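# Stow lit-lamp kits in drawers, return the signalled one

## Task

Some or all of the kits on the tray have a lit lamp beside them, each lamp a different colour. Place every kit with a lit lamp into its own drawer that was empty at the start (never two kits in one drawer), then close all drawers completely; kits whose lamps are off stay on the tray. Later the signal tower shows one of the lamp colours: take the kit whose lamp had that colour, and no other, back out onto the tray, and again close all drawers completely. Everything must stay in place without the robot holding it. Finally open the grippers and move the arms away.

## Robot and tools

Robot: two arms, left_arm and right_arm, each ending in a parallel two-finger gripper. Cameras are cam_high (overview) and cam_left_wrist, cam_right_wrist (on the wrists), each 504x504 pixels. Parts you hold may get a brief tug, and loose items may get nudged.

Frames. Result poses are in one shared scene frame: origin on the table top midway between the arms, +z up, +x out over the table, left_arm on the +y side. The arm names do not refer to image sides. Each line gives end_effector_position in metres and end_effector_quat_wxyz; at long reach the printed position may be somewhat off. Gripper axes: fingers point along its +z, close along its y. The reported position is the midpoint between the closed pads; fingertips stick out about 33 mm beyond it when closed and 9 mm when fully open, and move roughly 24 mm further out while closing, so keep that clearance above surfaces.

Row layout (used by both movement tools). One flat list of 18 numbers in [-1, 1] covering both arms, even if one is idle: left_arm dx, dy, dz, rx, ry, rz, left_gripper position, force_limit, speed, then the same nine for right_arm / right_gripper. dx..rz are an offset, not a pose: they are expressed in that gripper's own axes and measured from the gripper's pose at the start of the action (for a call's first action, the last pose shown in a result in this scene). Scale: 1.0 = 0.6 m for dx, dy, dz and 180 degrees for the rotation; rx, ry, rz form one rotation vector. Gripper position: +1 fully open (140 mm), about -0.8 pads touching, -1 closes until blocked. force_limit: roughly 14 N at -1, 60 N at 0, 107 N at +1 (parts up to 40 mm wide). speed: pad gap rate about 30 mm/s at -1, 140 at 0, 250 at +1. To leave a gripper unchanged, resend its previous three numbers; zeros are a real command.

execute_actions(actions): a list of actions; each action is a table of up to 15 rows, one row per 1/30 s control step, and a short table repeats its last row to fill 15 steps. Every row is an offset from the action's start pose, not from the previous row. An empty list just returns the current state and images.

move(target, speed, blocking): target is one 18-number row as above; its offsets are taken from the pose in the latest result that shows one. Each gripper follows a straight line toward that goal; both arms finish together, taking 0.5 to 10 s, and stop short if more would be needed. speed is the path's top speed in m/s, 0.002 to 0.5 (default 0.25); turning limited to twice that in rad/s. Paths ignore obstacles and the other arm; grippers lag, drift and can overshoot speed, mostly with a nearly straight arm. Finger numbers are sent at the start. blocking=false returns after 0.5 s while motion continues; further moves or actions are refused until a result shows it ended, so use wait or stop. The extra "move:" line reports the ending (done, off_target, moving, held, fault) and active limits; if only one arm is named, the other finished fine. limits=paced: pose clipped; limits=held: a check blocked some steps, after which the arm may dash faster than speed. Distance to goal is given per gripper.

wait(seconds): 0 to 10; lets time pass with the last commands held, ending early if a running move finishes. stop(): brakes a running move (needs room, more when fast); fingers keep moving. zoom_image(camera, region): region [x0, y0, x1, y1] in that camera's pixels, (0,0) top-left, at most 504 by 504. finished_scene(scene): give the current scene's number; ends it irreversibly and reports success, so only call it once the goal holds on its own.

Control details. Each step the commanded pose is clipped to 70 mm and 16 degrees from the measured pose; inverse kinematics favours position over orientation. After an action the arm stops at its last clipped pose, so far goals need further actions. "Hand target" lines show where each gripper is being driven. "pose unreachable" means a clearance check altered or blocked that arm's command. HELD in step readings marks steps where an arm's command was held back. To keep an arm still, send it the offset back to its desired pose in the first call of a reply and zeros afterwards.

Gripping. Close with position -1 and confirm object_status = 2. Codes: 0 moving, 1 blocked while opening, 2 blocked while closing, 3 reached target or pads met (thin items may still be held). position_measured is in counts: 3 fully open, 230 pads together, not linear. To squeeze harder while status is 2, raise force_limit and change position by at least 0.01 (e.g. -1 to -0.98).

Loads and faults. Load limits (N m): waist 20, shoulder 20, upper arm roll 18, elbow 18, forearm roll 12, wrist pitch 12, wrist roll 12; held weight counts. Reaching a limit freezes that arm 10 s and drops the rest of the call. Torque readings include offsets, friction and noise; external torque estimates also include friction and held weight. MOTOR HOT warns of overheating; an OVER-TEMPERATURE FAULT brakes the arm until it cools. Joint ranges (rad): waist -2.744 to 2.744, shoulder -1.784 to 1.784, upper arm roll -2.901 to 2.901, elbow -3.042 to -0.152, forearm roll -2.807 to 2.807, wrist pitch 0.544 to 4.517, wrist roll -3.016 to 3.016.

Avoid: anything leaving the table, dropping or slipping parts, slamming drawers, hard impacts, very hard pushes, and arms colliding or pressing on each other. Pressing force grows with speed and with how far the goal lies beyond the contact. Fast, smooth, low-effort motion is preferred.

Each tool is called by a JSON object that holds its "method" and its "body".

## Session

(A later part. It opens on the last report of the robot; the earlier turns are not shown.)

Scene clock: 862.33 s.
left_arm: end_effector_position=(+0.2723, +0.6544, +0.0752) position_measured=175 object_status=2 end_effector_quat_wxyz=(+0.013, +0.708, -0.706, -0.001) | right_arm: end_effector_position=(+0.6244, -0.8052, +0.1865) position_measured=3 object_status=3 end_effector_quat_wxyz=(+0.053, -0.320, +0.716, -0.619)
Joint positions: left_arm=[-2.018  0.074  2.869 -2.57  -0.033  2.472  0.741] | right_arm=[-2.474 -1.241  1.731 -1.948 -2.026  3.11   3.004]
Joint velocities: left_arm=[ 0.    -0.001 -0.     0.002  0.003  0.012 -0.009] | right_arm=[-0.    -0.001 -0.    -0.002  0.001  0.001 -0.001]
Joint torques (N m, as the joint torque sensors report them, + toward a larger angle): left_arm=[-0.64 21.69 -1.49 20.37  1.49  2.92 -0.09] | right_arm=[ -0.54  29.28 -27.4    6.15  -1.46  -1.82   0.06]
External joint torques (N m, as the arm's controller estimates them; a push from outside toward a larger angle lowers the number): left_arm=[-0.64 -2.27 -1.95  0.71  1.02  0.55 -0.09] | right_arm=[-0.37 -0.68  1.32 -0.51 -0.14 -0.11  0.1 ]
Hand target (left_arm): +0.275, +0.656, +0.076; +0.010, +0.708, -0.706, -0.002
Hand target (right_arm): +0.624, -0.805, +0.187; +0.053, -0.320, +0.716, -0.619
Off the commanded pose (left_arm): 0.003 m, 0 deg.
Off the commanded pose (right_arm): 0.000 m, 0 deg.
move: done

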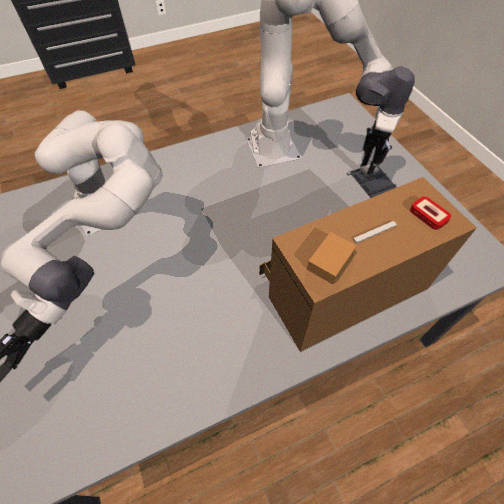

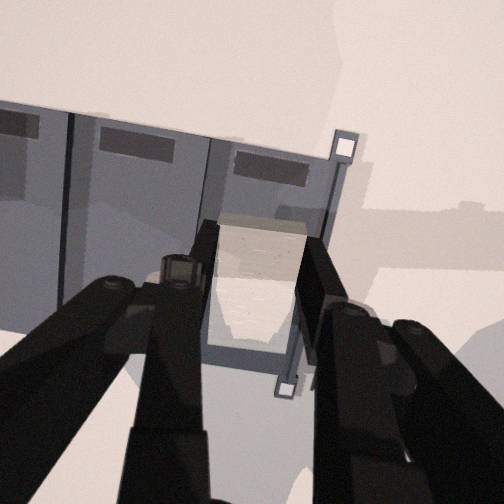

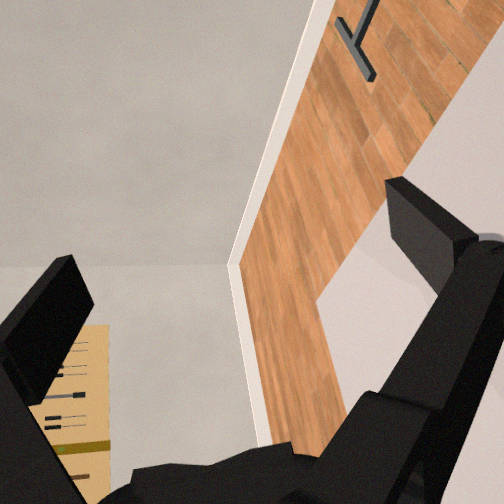

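{"method": "move", "body": {"target": [-0.008,-0.007,0.04,0,0,0,-1,0,-0.5,0,0,0,0,0,0,1,0,0], "speed": 0.015}}

Scene clock: 865.33 s.
left_arm: end_effector_position=(+0.2797, +0.6592, +0.0558) position_measured=175 object_status=2 end_effector_quat_wxyz=(+0.009, +0.706, -0.708, +0.000) | right_arm: end_effector_position=(+0.6244, -0.8052, +0.1865) position_measured=3 object_status=3 end_effector_quat_wxyz=(+0.053, -0.320, +0.716, -0.619)
Joint positions: left_arm=[-2.018  0.007  2.869 -2.56  -0.007  2.535  0.724] | right_arm=[-2.474 -1.241  1.731 -1.948 -2.026  3.11   3.004]
Joint velocities: left_arm=[-0.001 -0.001 -0.     0.002  0.004  0.012 -0.006] | right_arm=[-0.001 -0.     0.001 -0.    -0.002 -0.     0.001]
Joint torques (N m, as the joint torque sensors report them, + toward a larger angle): left_arm=[ 1.04 17.6   0.75 17.28  1.43  2.81 -0.02] | right_arm=[ -0.58  29.26 -27.6    6.2   -1.43  -1.78   0.05]
External joint torques (N m, as the arm's controller estimates them; a push from outside toward a larger angle lowers the number): left_arm=[ 1.03 -8.24  0.69 -1.89  0.99  0.38 -0.02] | right_arm=[-0.44 -0.72  1.1  -0.51 -0.12 -0.07  0.09]
Hand target (left_arm): +0.277, +0.658, +0.051; +0.013, +0.708, -0.706, +0.000
Hand target (right_arm): +0.624, -0.805, +0.187; +0.053, -0.320, +0.716, -0.619
Off the commanded pose (left_arm): 0.006 m, 1 deg.
Off the commanded pose (right_arm): 0.000 m, 0 deg.
move: off_target (left_arm)

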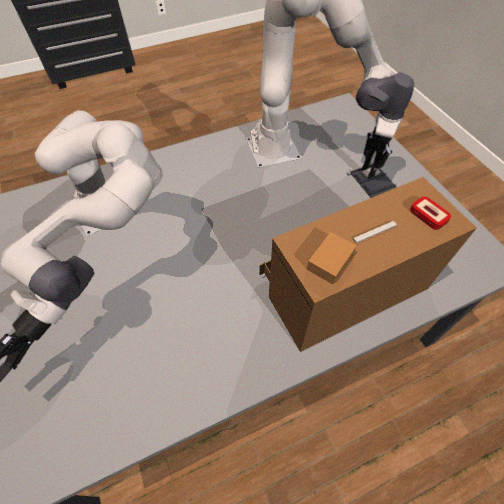

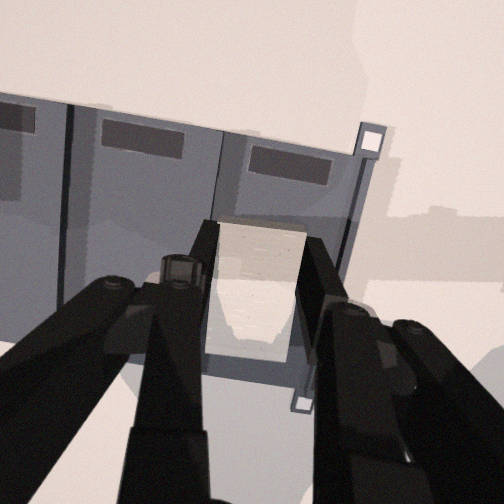

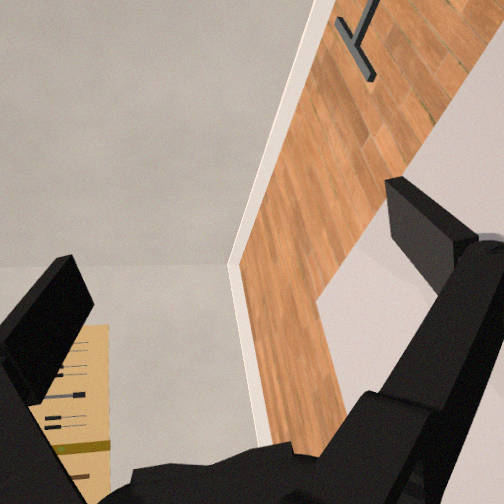

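{"method": "move", "body": {"target": [0,0.009,-0.004,0,0,0,-1,0,-0.5,0,0,0,0,0,0,1,0,0], "speed": 0.015}}

{"method": "move", "body": {"target": [0,0.002,0.012,0,0,0,-1,0,-0.5,0,0,0,0,0,0,1,0,0], "speed": 0.015}}

{"method": "move", "body": {"target": [0,0,0,0,0,0,-0.2,0,-0.5,0,0,0,0,0,0,1,0,0]}}

{"method": "move", "body": {"target": [0,0,-0.15,0,0,0,-0.2,0,0,0,0,0,0,0,0,1,0,0], "speed": 0.08}}

Scene clock: 869.03 s.
left_arm: end_effector_position=(+0.2771, +0.6597, +0.0588) position_measured=175 object_status=2 end_effector_quat_wxyz=(+0.007, +0.706, -0.708, -0.001) | right_arm: end_effector_position=(+0.6244, -0.8052, +0.1865) position_measured=3 object_status=3 end_effector_quat_wxyz=(+0.053, -0.320, +0.716, -0.619)
Joint positions: left_arm=[-2.018  0.022  2.872 -2.57  -0.01   2.534  0.731] | right_arm=[-2.474 -1.241  1.731 -1.948 -2.026  3.11   3.004]
Joint velocities: left_arm=[ 0.     0.002  0.003 -0.002 -0.003 -0.003  0.01 ] | right_arm=[ 0.001 -0.     0.002  0.001 -0.002 -0.    -0.001]
Joint torques (N m, as the joint torque sensors report them, + toward a larger angle): left_arm=[ 1.64 24.57  0.64 17.11 -0.7   1.82  0.43] | right_arm=[ -0.49  29.3  -27.39   6.3   -1.45  -1.78   0.08]
External joint torques (N m, as the arm's controller estimates them; a push from outside toward a larger angle lowers the number): left_arm=[ 1.67 -0.62  0.53 -2.02 -1.14 -0.6   0.43] | right_arm=[-0.69 -0.7   1.23 -0.6  -0.15 -0.08  0.12]
Hand target (left_arm): +0.274, +0.659, +0.058; +0.009, +0.706, -0.708, +0.000
Hand target (right_arm): +0.624, -0.805, +0.187; +0.053, -0.320, +0.716, -0.619
Off the commanded pose (left_arm): 0.003 m, 0 deg.
Off the commanded pose (right_arm): 0.000 m, 0 deg.
move: done

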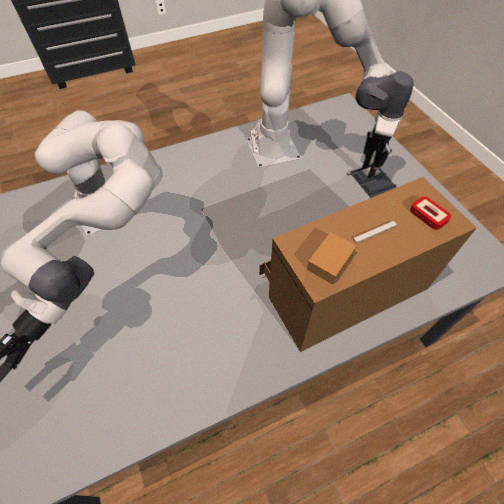

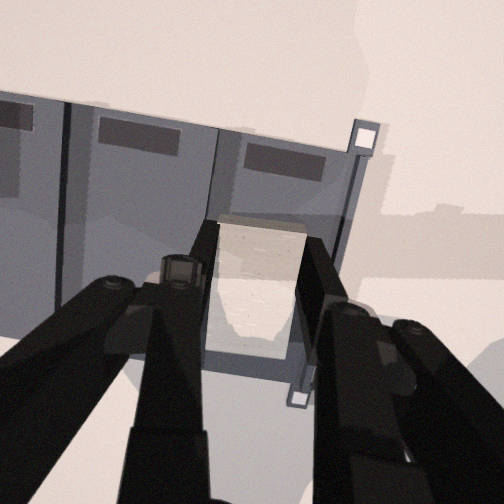

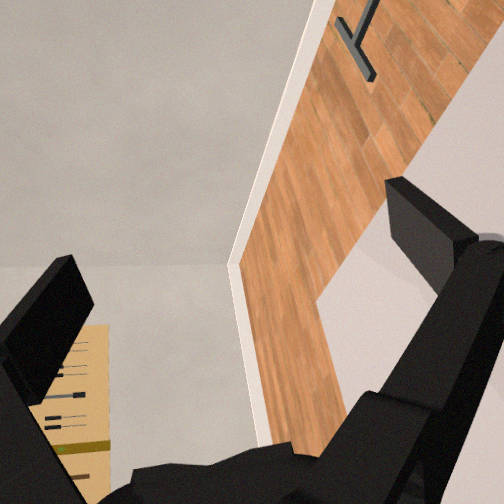

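Scene clock: 869.73 s.
left_arm: end_effector_position=(+0.2793, +0.6612, +0.0561) position_measured=175 object_status=2 end_effector_quat_wxyz=(+0.003, +0.705, -0.709, +0.000) | right_arm: end_effector_position=(+0.6244, -0.8052, +0.1865) position_measured=3 object_status=3 end_effector_quat_wxyz=(+0.053, -0.320, +0.716, -0.619)
Joint positions: left_arm=[-2.018  0.013  2.872 -2.57  -0.007  2.551  0.73 ] | right_arm=[-2.474 -1.241  1.731 -1.948 -2.026  3.11   3.004]
Joint velocities: left_arm=[ 0.    -0.003  0.001 -0.001  0.002  0.013 -0.   ] | right_arm=[-0.001  0.001  0.001  0.001  0.    -0.     0.001]
Joint torques (N m, as the joint torque sensors report them, + toward a larger angle): left_arm=[ 1.24 18.64  0.28 15.49  1.32  2.71  0.04] | right_arm=[ -0.52  29.36 -27.55   6.36  -1.47  -1.78   0.06]
External joint torques (N m, as the arm's controller estimates them; a push from outside toward a larger angle lowers the number): left_arm=[ 1.23 -6.75  0.19 -3.44  0.89  0.28  0.04] | right_arm=[-0.59 -0.72  1.19 -0.51 -0.17 -0.07  0.1 ]
Hand target (left_arm): +0.276, +0.660, +0.052; +0.007, +0.706, -0.708, -0.000
Hand target (right_arm): +0.624, -0.805, +0.187; +0.053, -0.320, +0.716, -0.619
Off the commanded pose (left_arm): 0.006 m, 0 deg.
Off the commanded pose (right_arm): 0.000 m, 0 deg.
move: off_target (left_arm)

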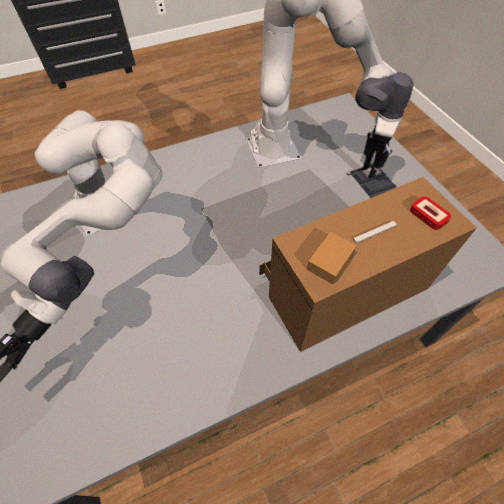

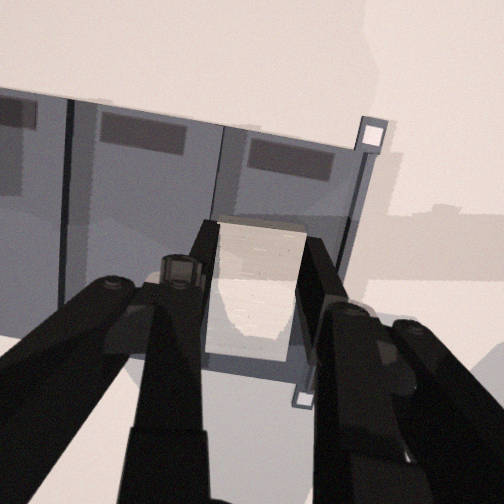

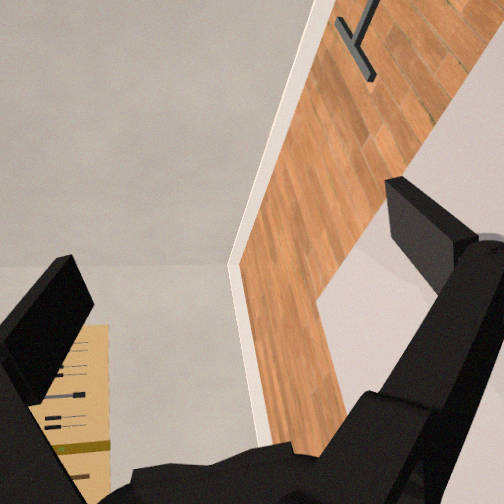

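Scene clock: 870.23 s.
left_arm: end_effector_position=(+0.2794, +0.6614, +0.0564) position_measured=154 object_status=3 end_effector_quat_wxyz=(+0.003, +0.705, -0.709, +0.000) | right_arm: end_effector_position=(+0.6244, -0.8052, +0.1865) position_measured=3 object_status=3 end_effector_quat_wxyz=(+0.053, -0.320, +0.716, -0.619)
Joint positions: left_arm=[-2.018  0.014  2.872 -2.57  -0.007  2.551  0.73 ] | right_arm=[-2.474 -1.241  1.731 -1.948 -2.026  3.11   3.004]
Joint velocities: left_arm=[-0.001 -0.001  0.    -0.001 -0.001 -0.    -0.001] | right_arm=[ 0.001  0.001  0.001  0.     0.    -0.     0.001]
Joint torques (N m, as the joint torque sensors report them, + toward a larger angle): left_arm=[ 1.   23.35 -1.   17.44  0.26  2.33  0.07] | right_arm=[ -0.4   29.25 -27.56   6.44  -1.45  -1.81   0.04]
External joint torques (N m, as the arm's controller estimates them; a push from outside toward a larger angle lowers the number): left_arm=[ 0.97 -2.07 -1.12 -1.51 -0.18 -0.1   0.07] | right_arm=[-0.51 -0.77  1.08 -0.4  -0.15 -0.11  0.08]
Hand target (left_arm): +0.279, +0.661, +0.056; +0.003, +0.705, -0.709, +0.000
Hand target (right_arm): +0.624, -0.805, +0.187; +0.053, -0.320, +0.716, -0.619
Off the commanded pose (left_arm): 0.000 m, 0 deg.
Off the commanded pose (right_arm): 0.000 m, 0 deg.
move: done

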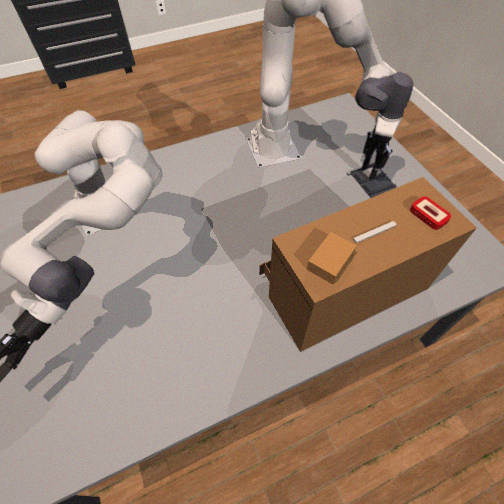

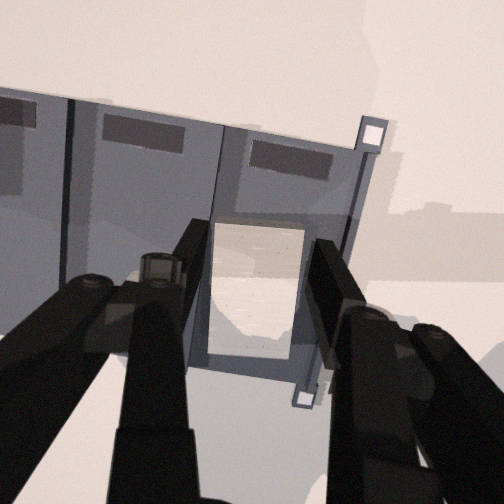

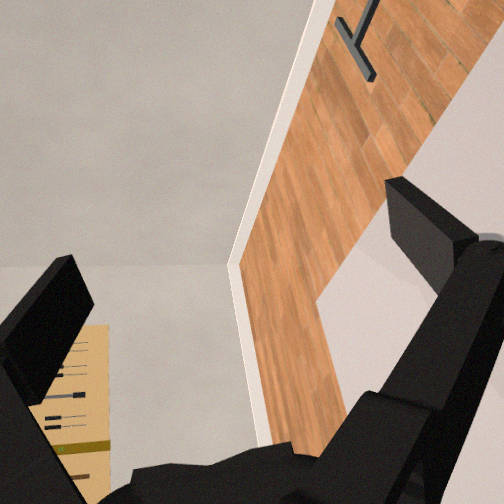

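Scene clock: 871.90 s.
left_arm: end_effector_position=(+0.2769, +0.6634, +0.1458) position_measured=154 object_status=3 end_effector_quat_wxyz=(+0.003, +0.707, -0.707, -0.004) | right_arm: end_effector_position=(+0.6244, -0.8052, +0.1865) position_measured=3 object_status=3 end_effector_quat_wxyz=(+0.053, -0.320, +0.716, -0.619)
Joint positions: left_arm=[-2.018  0.21   2.876 -2.502 -0.062  2.293  0.771] | right_arm=[-2.474 -1.241  1.731 -1.948 -2.026  3.11   3.004]
Joint velocities: left_arm=[ 0.001  0.     0.     0.    -0.    -0.012  0.006] | right_arm=[ 0. -0.  0.  0.  0. -0. -0.]
Joint torques (N m, as the joint torque sensors report them, + toward a larger angle): left_arm=[-0.46 20.47  0.53 22.62 -0.54  2.    0.34] | right_arm=[ -0.38  29.47 -27.75   6.13  -1.44  -1.79   0.06]
External joint torques (N m, as the arm's controller estimates them; a push from outside toward a larger angle lowers the number): left_arm=[-0.46 -1.33 -0.76  0.51 -1.14 -0.45  0.34] | right_arm=[-0.53 -0.53  0.88 -0.75 -0.14 -0.08  0.1 ]
Hand target (left_arm): +0.277, +0.663, +0.147; +0.003, +0.706, -0.708, -0.003
Hand target (right_arm): +0.624, -0.805, +0.187; +0.053, -0.320, +0.716, -0.619
Off the commanded pose (left_arm): 0.003 m, 1 deg.
Off the commanded pose (right_arm): 0.000 m, 0 deg.
move: done

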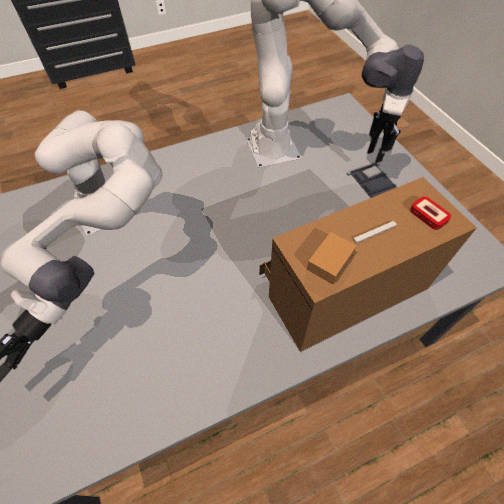

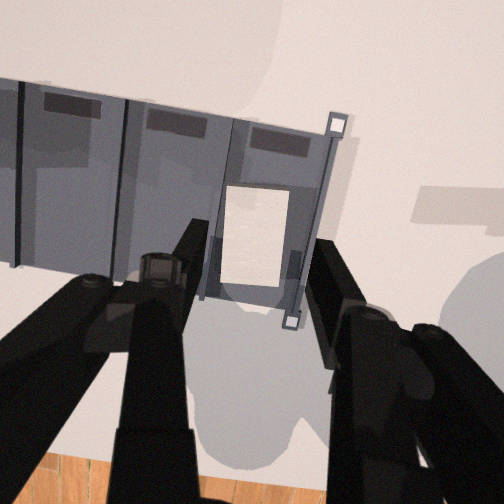

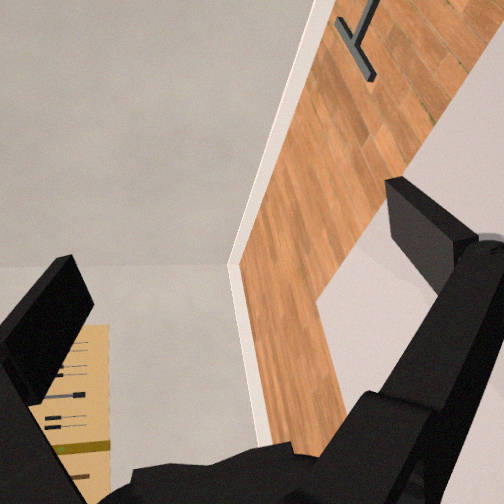

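{"method": "move", "body": {"target": [0.57,-0.31,-0.04,0,0,0.5,-1,0,0,0,0,0,0,0,0,1,0,0]}}

{"method": "move", "body": {"target": [-0.05,0,0.125,0,-0.2,0,-1,0,0,0,0,0,0,0,0,1,0,0], "speed": 0.1}}

Scene clock: 877.10 s.
left_arm: end_effector_position=(+0.4671, +0.3201, +0.1755) position_measured=233 object_status=3 end_effector_quat_wxyz=(+0.004, -0.009, +1.000, -0.002) | right_arm: end_effector_position=(+0.6244, -0.8052, +0.1865) position_measured=3 object_status=3 end_effector_quat_wxyz=(+0.053, -0.320, +0.716, -0.619)
Joint positions: left_arm=[-2.618  0.03   2.665 -2.222 -0.02   2.204  1.477] | right_arm=[-2.474 -1.241  1.731 -1.948 -2.026  3.11   3.004]
Joint velocities: left_arm=[-0.001 -0.001 -0.001  0.001  0.001 -0.002  0.03 ] | right_arm=[-0.     0.     0.001 -0.001 -0.001  0.001  0.001]
Joint torques (N m, as the joint torque sensors report them, + toward a larger angle): left_arm=[-0.44 23.7  -0.94 23.94  1.5   1.93  0.19] | right_arm=[ -0.55  29.22 -27.63   6.12  -1.45  -1.79   0.05]
External joint torques (N m, as the arm's controller estimates them; a push from outside toward a larger angle lowers the number): left_arm=[-0.39 -2.97 -1.27  0.92  0.84 -0.51  0.19] | right_arm=[-0.39 -0.77  1.09 -0.57 -0.13 -0.09  0.09]
Hand target (left_arm): +0.467, +0.320, +0.175; +0.003, -0.001, +1.000, -0.000
Hand target (right_arm): +0.624, -0.805, +0.187; +0.053, -0.320, +0.716, -0.619
Off the commanded pose (left_arm): 0.009 m, 1 deg.
Off the commanded pose (right_arm): 0.000 m, 0 deg.
move: off_target (left_arm)

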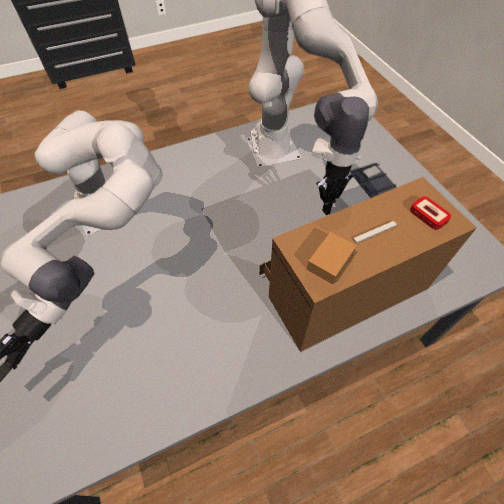

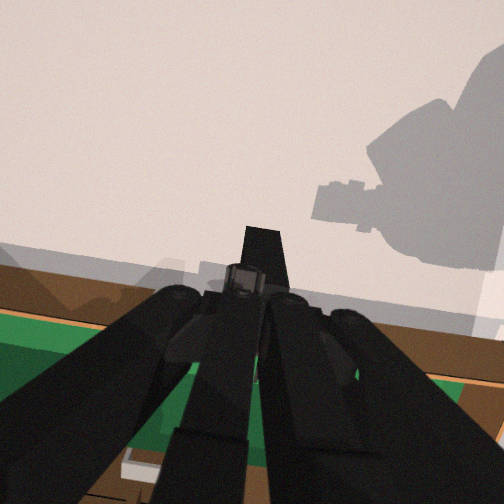

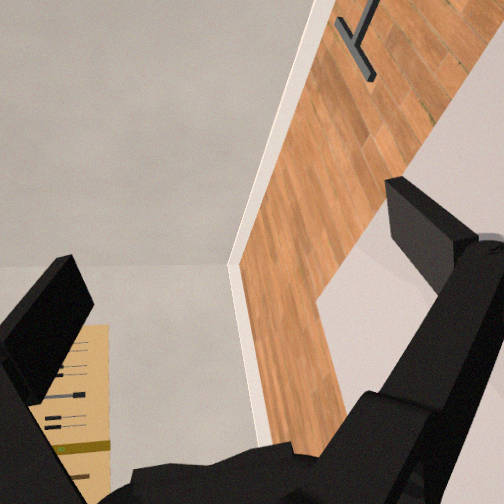

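Scene clock: 881.40 s.
left_arm: end_effector_position=(+0.4987, +0.3106, +0.0987) position_measured=233 object_status=3 end_effector_quat_wxyz=(+0.312, -0.025, +0.949, -0.025) | right_arm: end_effector_position=(+0.6244, -0.8052, +0.1865) position_measured=3 object_status=3 end_effector_quat_wxyz=(+0.053, -0.320, +0.716, -0.619)
Joint positions: left_arm=[-2.733 -0.075  2.653 -2.756 -0.379  3.477  1.717] | right_arm=[-2.474 -1.241  1.731 -1.948 -2.026  3.11   3.004]
Joint velocities: left_arm=[-0.001 -0.01  -0.062  0.02  -0.205  0.014  0.186] | right_arm=[-0.     0.    -0.001  0.001  0.001  0.001  0.001]
Joint torques (N m, as the joint torque sensors report them, + toward a larger angle): left_arm=[-1.33 20.72 -1.88 16.78 -0.53  3.77  0.32] | right_arm=[ -0.47  29.33 -27.5    6.4   -1.45  -1.77   0.08]
External joint torques (N m, as the arm's controller estimates them; a push from outside toward a larger angle lowers the number): left_arm=[-1.4  -2.64 -1.35  1.73 -1.26  0.42  0.34] | right_arm=[-0.47 -0.75  1.28 -0.44 -0.15 -0.05  0.12]
Hand target (left_arm): +0.500, +0.311, +0.100; +0.315, -0.007, +0.949, -0.018
Hand target (right_arm): +0.624, -0.805, +0.187; +0.053, -0.320, +0.716, -0.619
Off the commanded pose (left_arm): 0.010 m, 4 deg.
Off the commanded pose (right_arm): 0.000 m, 0 deg.
joint sent to its limit (left arm) — the command would take joint 1 (waist) past its lower limit, so that joint was sent only as far as its limit.
move: off_target (left_arm)

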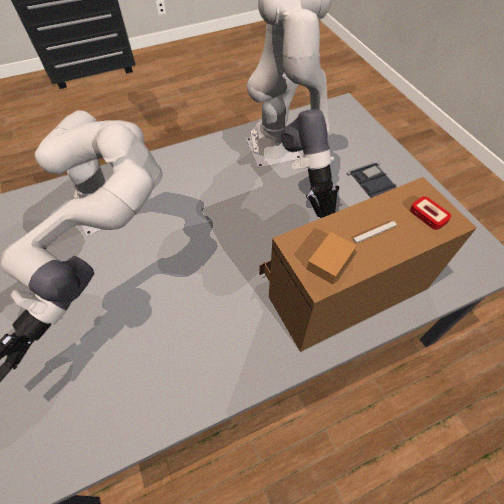

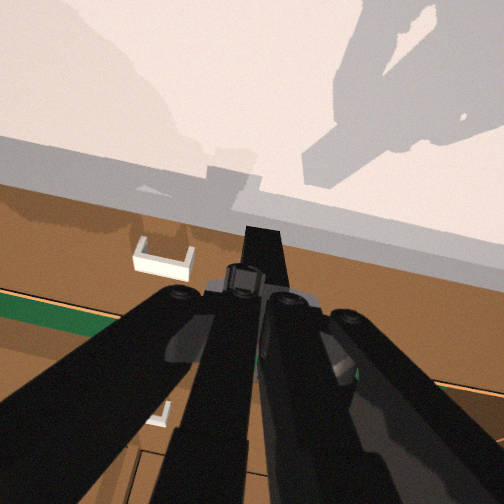

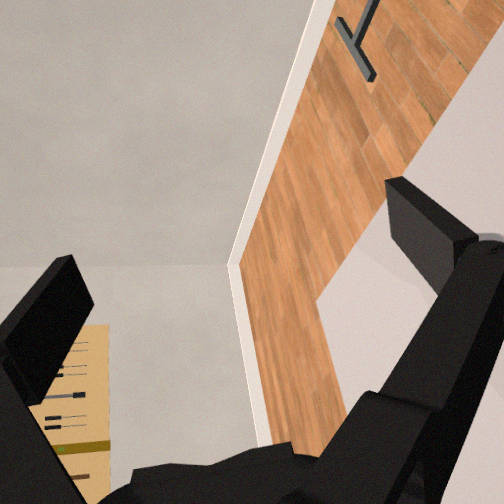

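{"method": "move", "body": {"target": [-0.145,0,0.122,0,0,0,-1,0,0,0,0,0,0,0,0,1,0,0], "speed": 0.035}}

{"method": "move", "body": {"target": [-0.012,0,0.007,0,0,0,-1,0,0,0,0,0,0,0,0,1,0,0], "speed": 0.015}}

Scene clock: 886.60 s.
left_arm: end_effector_position=(+0.6094, +0.3154, +0.0938) position_measured=233 object_status=3 end_effector_quat_wxyz=(+0.324, -0.038, +0.944, -0.043) | right_arm: end_effector_position=(+0.6244, -0.8052, +0.1865) position_measured=3 object_status=3 end_effector_quat_wxyz=(+0.053, -0.320, +0.716, -0.619)
Joint positions: left_arm=[-2.734 -0.353  2.627 -2.345 -0.846  3.424  2.235] | right_arm=[-2.474 -1.241  1.731 -1.948 -2.026  3.11   3.004]
Joint velocities: left_arm=[-0.002 -0.008 -0.028  0.036 -0.165 -0.     0.162] | right_arm=[-0.    -0.     0.     0.001 -0.001 -0.001  0.001]
Joint torques (N m, as the joint torque sensors report them, + toward a larger angle): left_arm=[-0.8  24.34 -3.73 24.28  1.68  2.73  0.31] | right_arm=[ -0.4   29.52 -27.5    6.41  -1.46  -1.76   0.05]
External joint torques (N m, as the arm's controller estimates them; a push from outside toward a larger angle lowers the number): left_arm=[-0.76 -8.95  0.3   7.57  0.06 -0.19  0.32] | right_arm=[-0.35 -0.49  1.22 -0.37 -0.15 -0.04  0.09]
Hand target (left_arm): +0.613, +0.315, +0.093; +0.325, -0.023, +0.945, -0.039
Hand target (right_arm): +0.624, -0.805, +0.187; +0.053, -0.320, +0.716, -0.619
Off the commanded pose (left_arm): 0.004 m, 3 deg.
Off the commanded pose (right_arm): 0.000 m, 0 deg.
joint sent to its limit (left arm) — the command would take joint 1 (waist) past its lower limit, so that joint was sent only as far as its limit.
move: off_target (left_arm)

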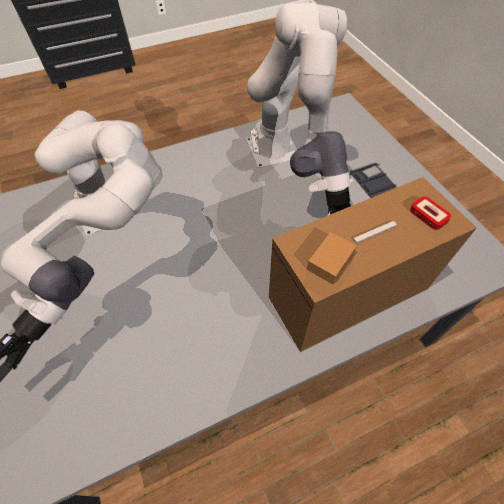

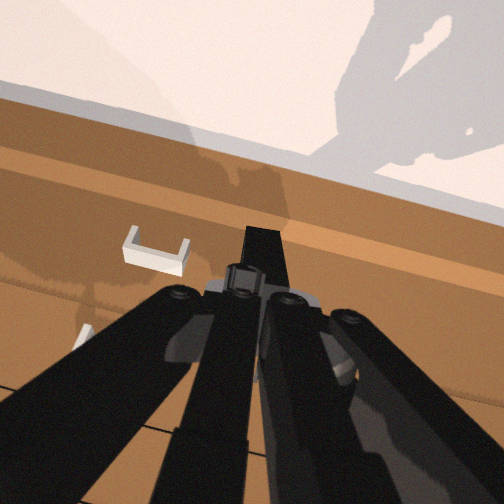

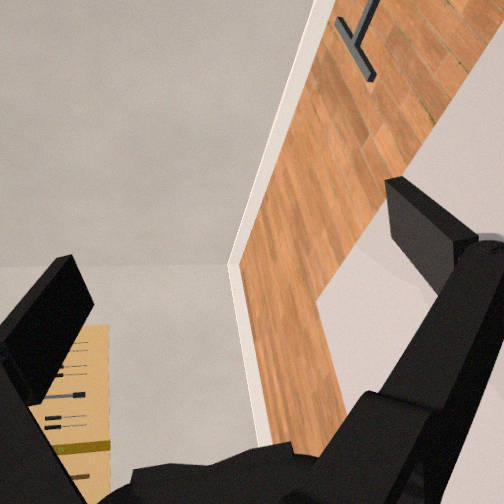

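Scene clock: 887.37 s.
left_arm: end_effector_position=(+0.6103, +0.3154, +0.0916) position_measured=233 object_status=3 end_effector_quat_wxyz=(+0.320, -0.042, +0.945, -0.045) | right_arm: end_effector_position=(+0.6244, -0.8052, +0.1865) position_measured=3 object_status=3 end_effector_quat_wxyz=(+0.053, -0.320, +0.716, -0.619)
Joint positions: left_arm=[-2.735 -0.361  2.625 -2.33  -0.886  3.416  2.267] | right_arm=[-2.474 -1.241  1.731 -1.948 -2.026  3.11   3.004]
Joint velocities: left_arm=[-0.001 -0.005 -0.008  0.014 -0.052 -0.002  0.054] | right_arm=[-0.001 -0.001 -0.     0.    -0.001 -0.    -0.002]
Joint torques (N m, as the joint torque sensors report them, + toward a larger angle): left_arm=[ 0.55 25.68 -3.4  25.64  2.02  2.94  0.18] | right_arm=[ -0.58  29.32 -27.53   6.31  -1.46  -1.8    0.05]
External joint torques (N m, as the arm's controller estimates them; a push from outside toward a larger angle lowers the number): left_arm=[ 0.52 -7.8   0.72  8.79  0.43  0.09  0.2 ] | right_arm=[-0.5  -0.7   1.26 -0.46 -0.15 -0.07  0.09]
Hand target (left_arm): +0.618, +0.316, +0.095; +0.325, -0.038, +0.944, -0.044
Hand target (right_arm): +0.624, -0.805, +0.187; +0.053, -0.320, +0.716, -0.619
Off the commanded pose (left_arm): 0.008 m, 1 deg.
Off the commanded pose (right_arm): 0.000 m, 0 deg.
joint sent to its limit (left arm) — the command would take joint 1 (waist) past its lower limit, so that joint was sent only as far as its limit.
move: off_target (left_arm)

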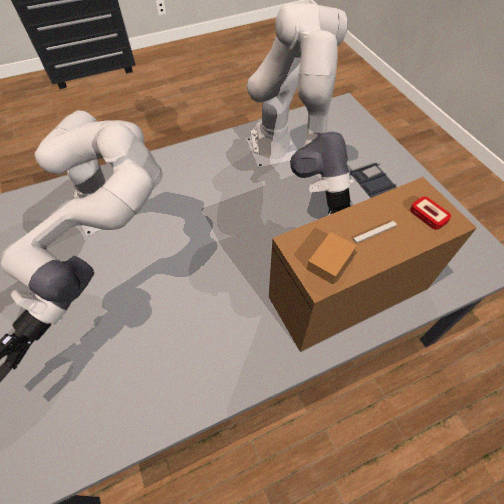

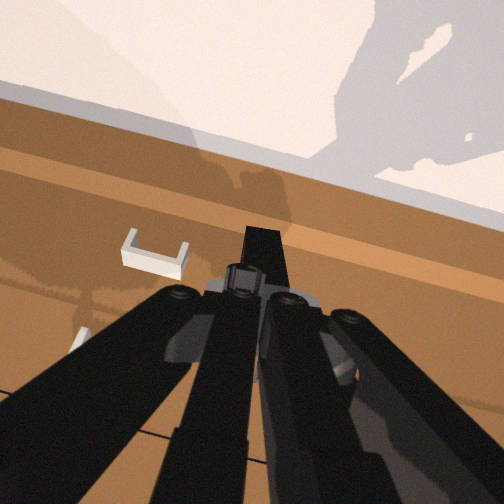

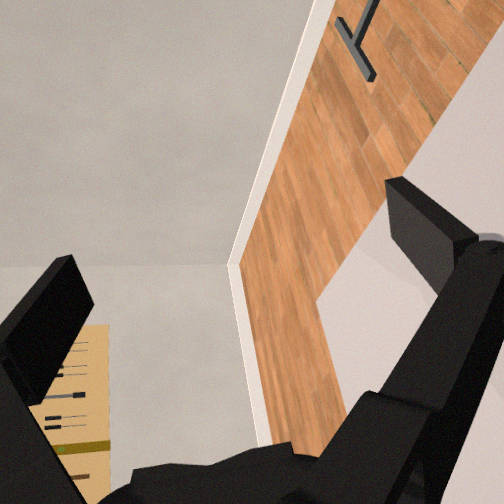

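{"method": "move", "body": {"target": [0.06,0,-0.3,0,0,0,-0.6,0,0,0,0,0,0,0,0,1,0,0], "speed": 0.12}}

Scene clock: 890.43 s.
left_arm: end_effector_position=(+0.4702, +0.3208, +0.2108) position_measured=205 object_status=3 end_effector_quat_wxyz=(+0.318, -0.036, +0.947, -0.037) | right_arm: end_effector_position=(+0.6244, -0.8052, +0.1865) position_measured=3 object_status=3 end_effector_quat_wxyz=(+0.053, -0.320, +0.716, -0.619)
Joint positions: left_arm=[-2.616  0.427  2.488 -2.76  -0.98   2.998  2.129] | right_arm=[-2.474 -1.241  1.731 -1.948 -2.026  3.11   3.004]
Joint velocities: left_arm=[ 0.018  0.005 -0.017  0.001  0.001 -0.018 -0.024] | right_arm=[ 0.    -0.     0.    -0.001 -0.     0.     0.   ]
Joint torques (N m, as the joint torque sensors report them, + toward a larger angle): left_arm=[ 1.69 10.7   3.5  19.74  1.94  2.59 -0.05] | right_arm=[ -0.57  29.3  -27.37   6.42  -1.45  -1.8    0.06]
External joint torques (N m, as the arm's controller estimates them; a push from outside toward a larger angle lowers the number): left_arm=[ 1.69 -0.67 -1.44 -0.28  0.64 -0.47 -0.03] | right_arm=[-0.61 -0.75  1.36 -0.39 -0.14 -0.09  0.1 ]
Hand target (left_arm): +0.470, +0.320, +0.211; +0.316, -0.039, +0.947, -0.038
Hand target (right_arm): +0.624, -0.805, +0.187; +0.053, -0.320, +0.716, -0.619
Off the commanded pose (left_arm): 0.003 m, 1 deg.
Off the commanded pose (right_arm): 0.000 m, 0 deg.
move: done

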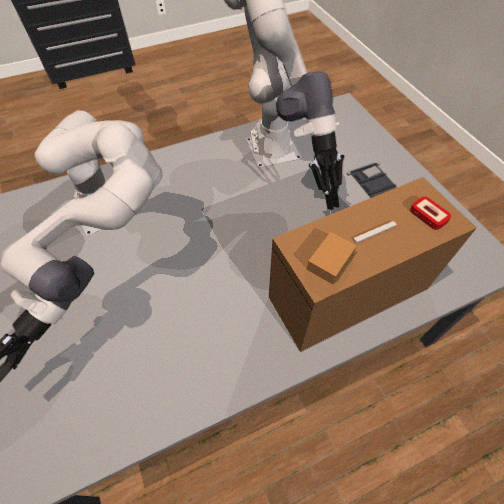

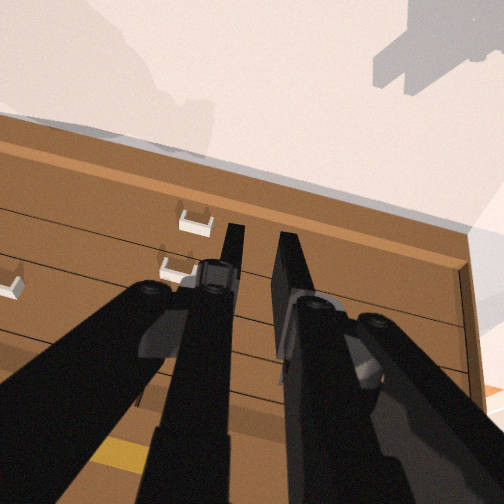

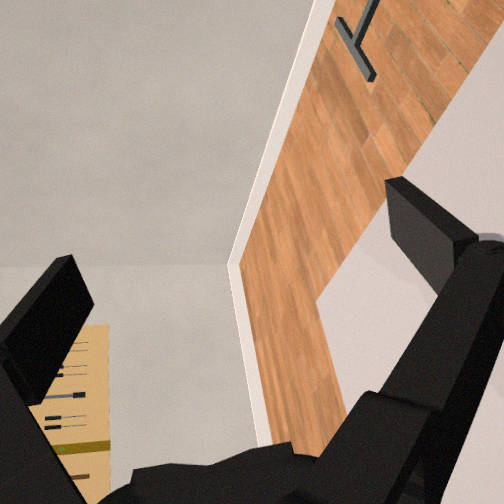

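{"method": "finished_scene", "body": {"scene": 1}}

The scene is finished: the task was done.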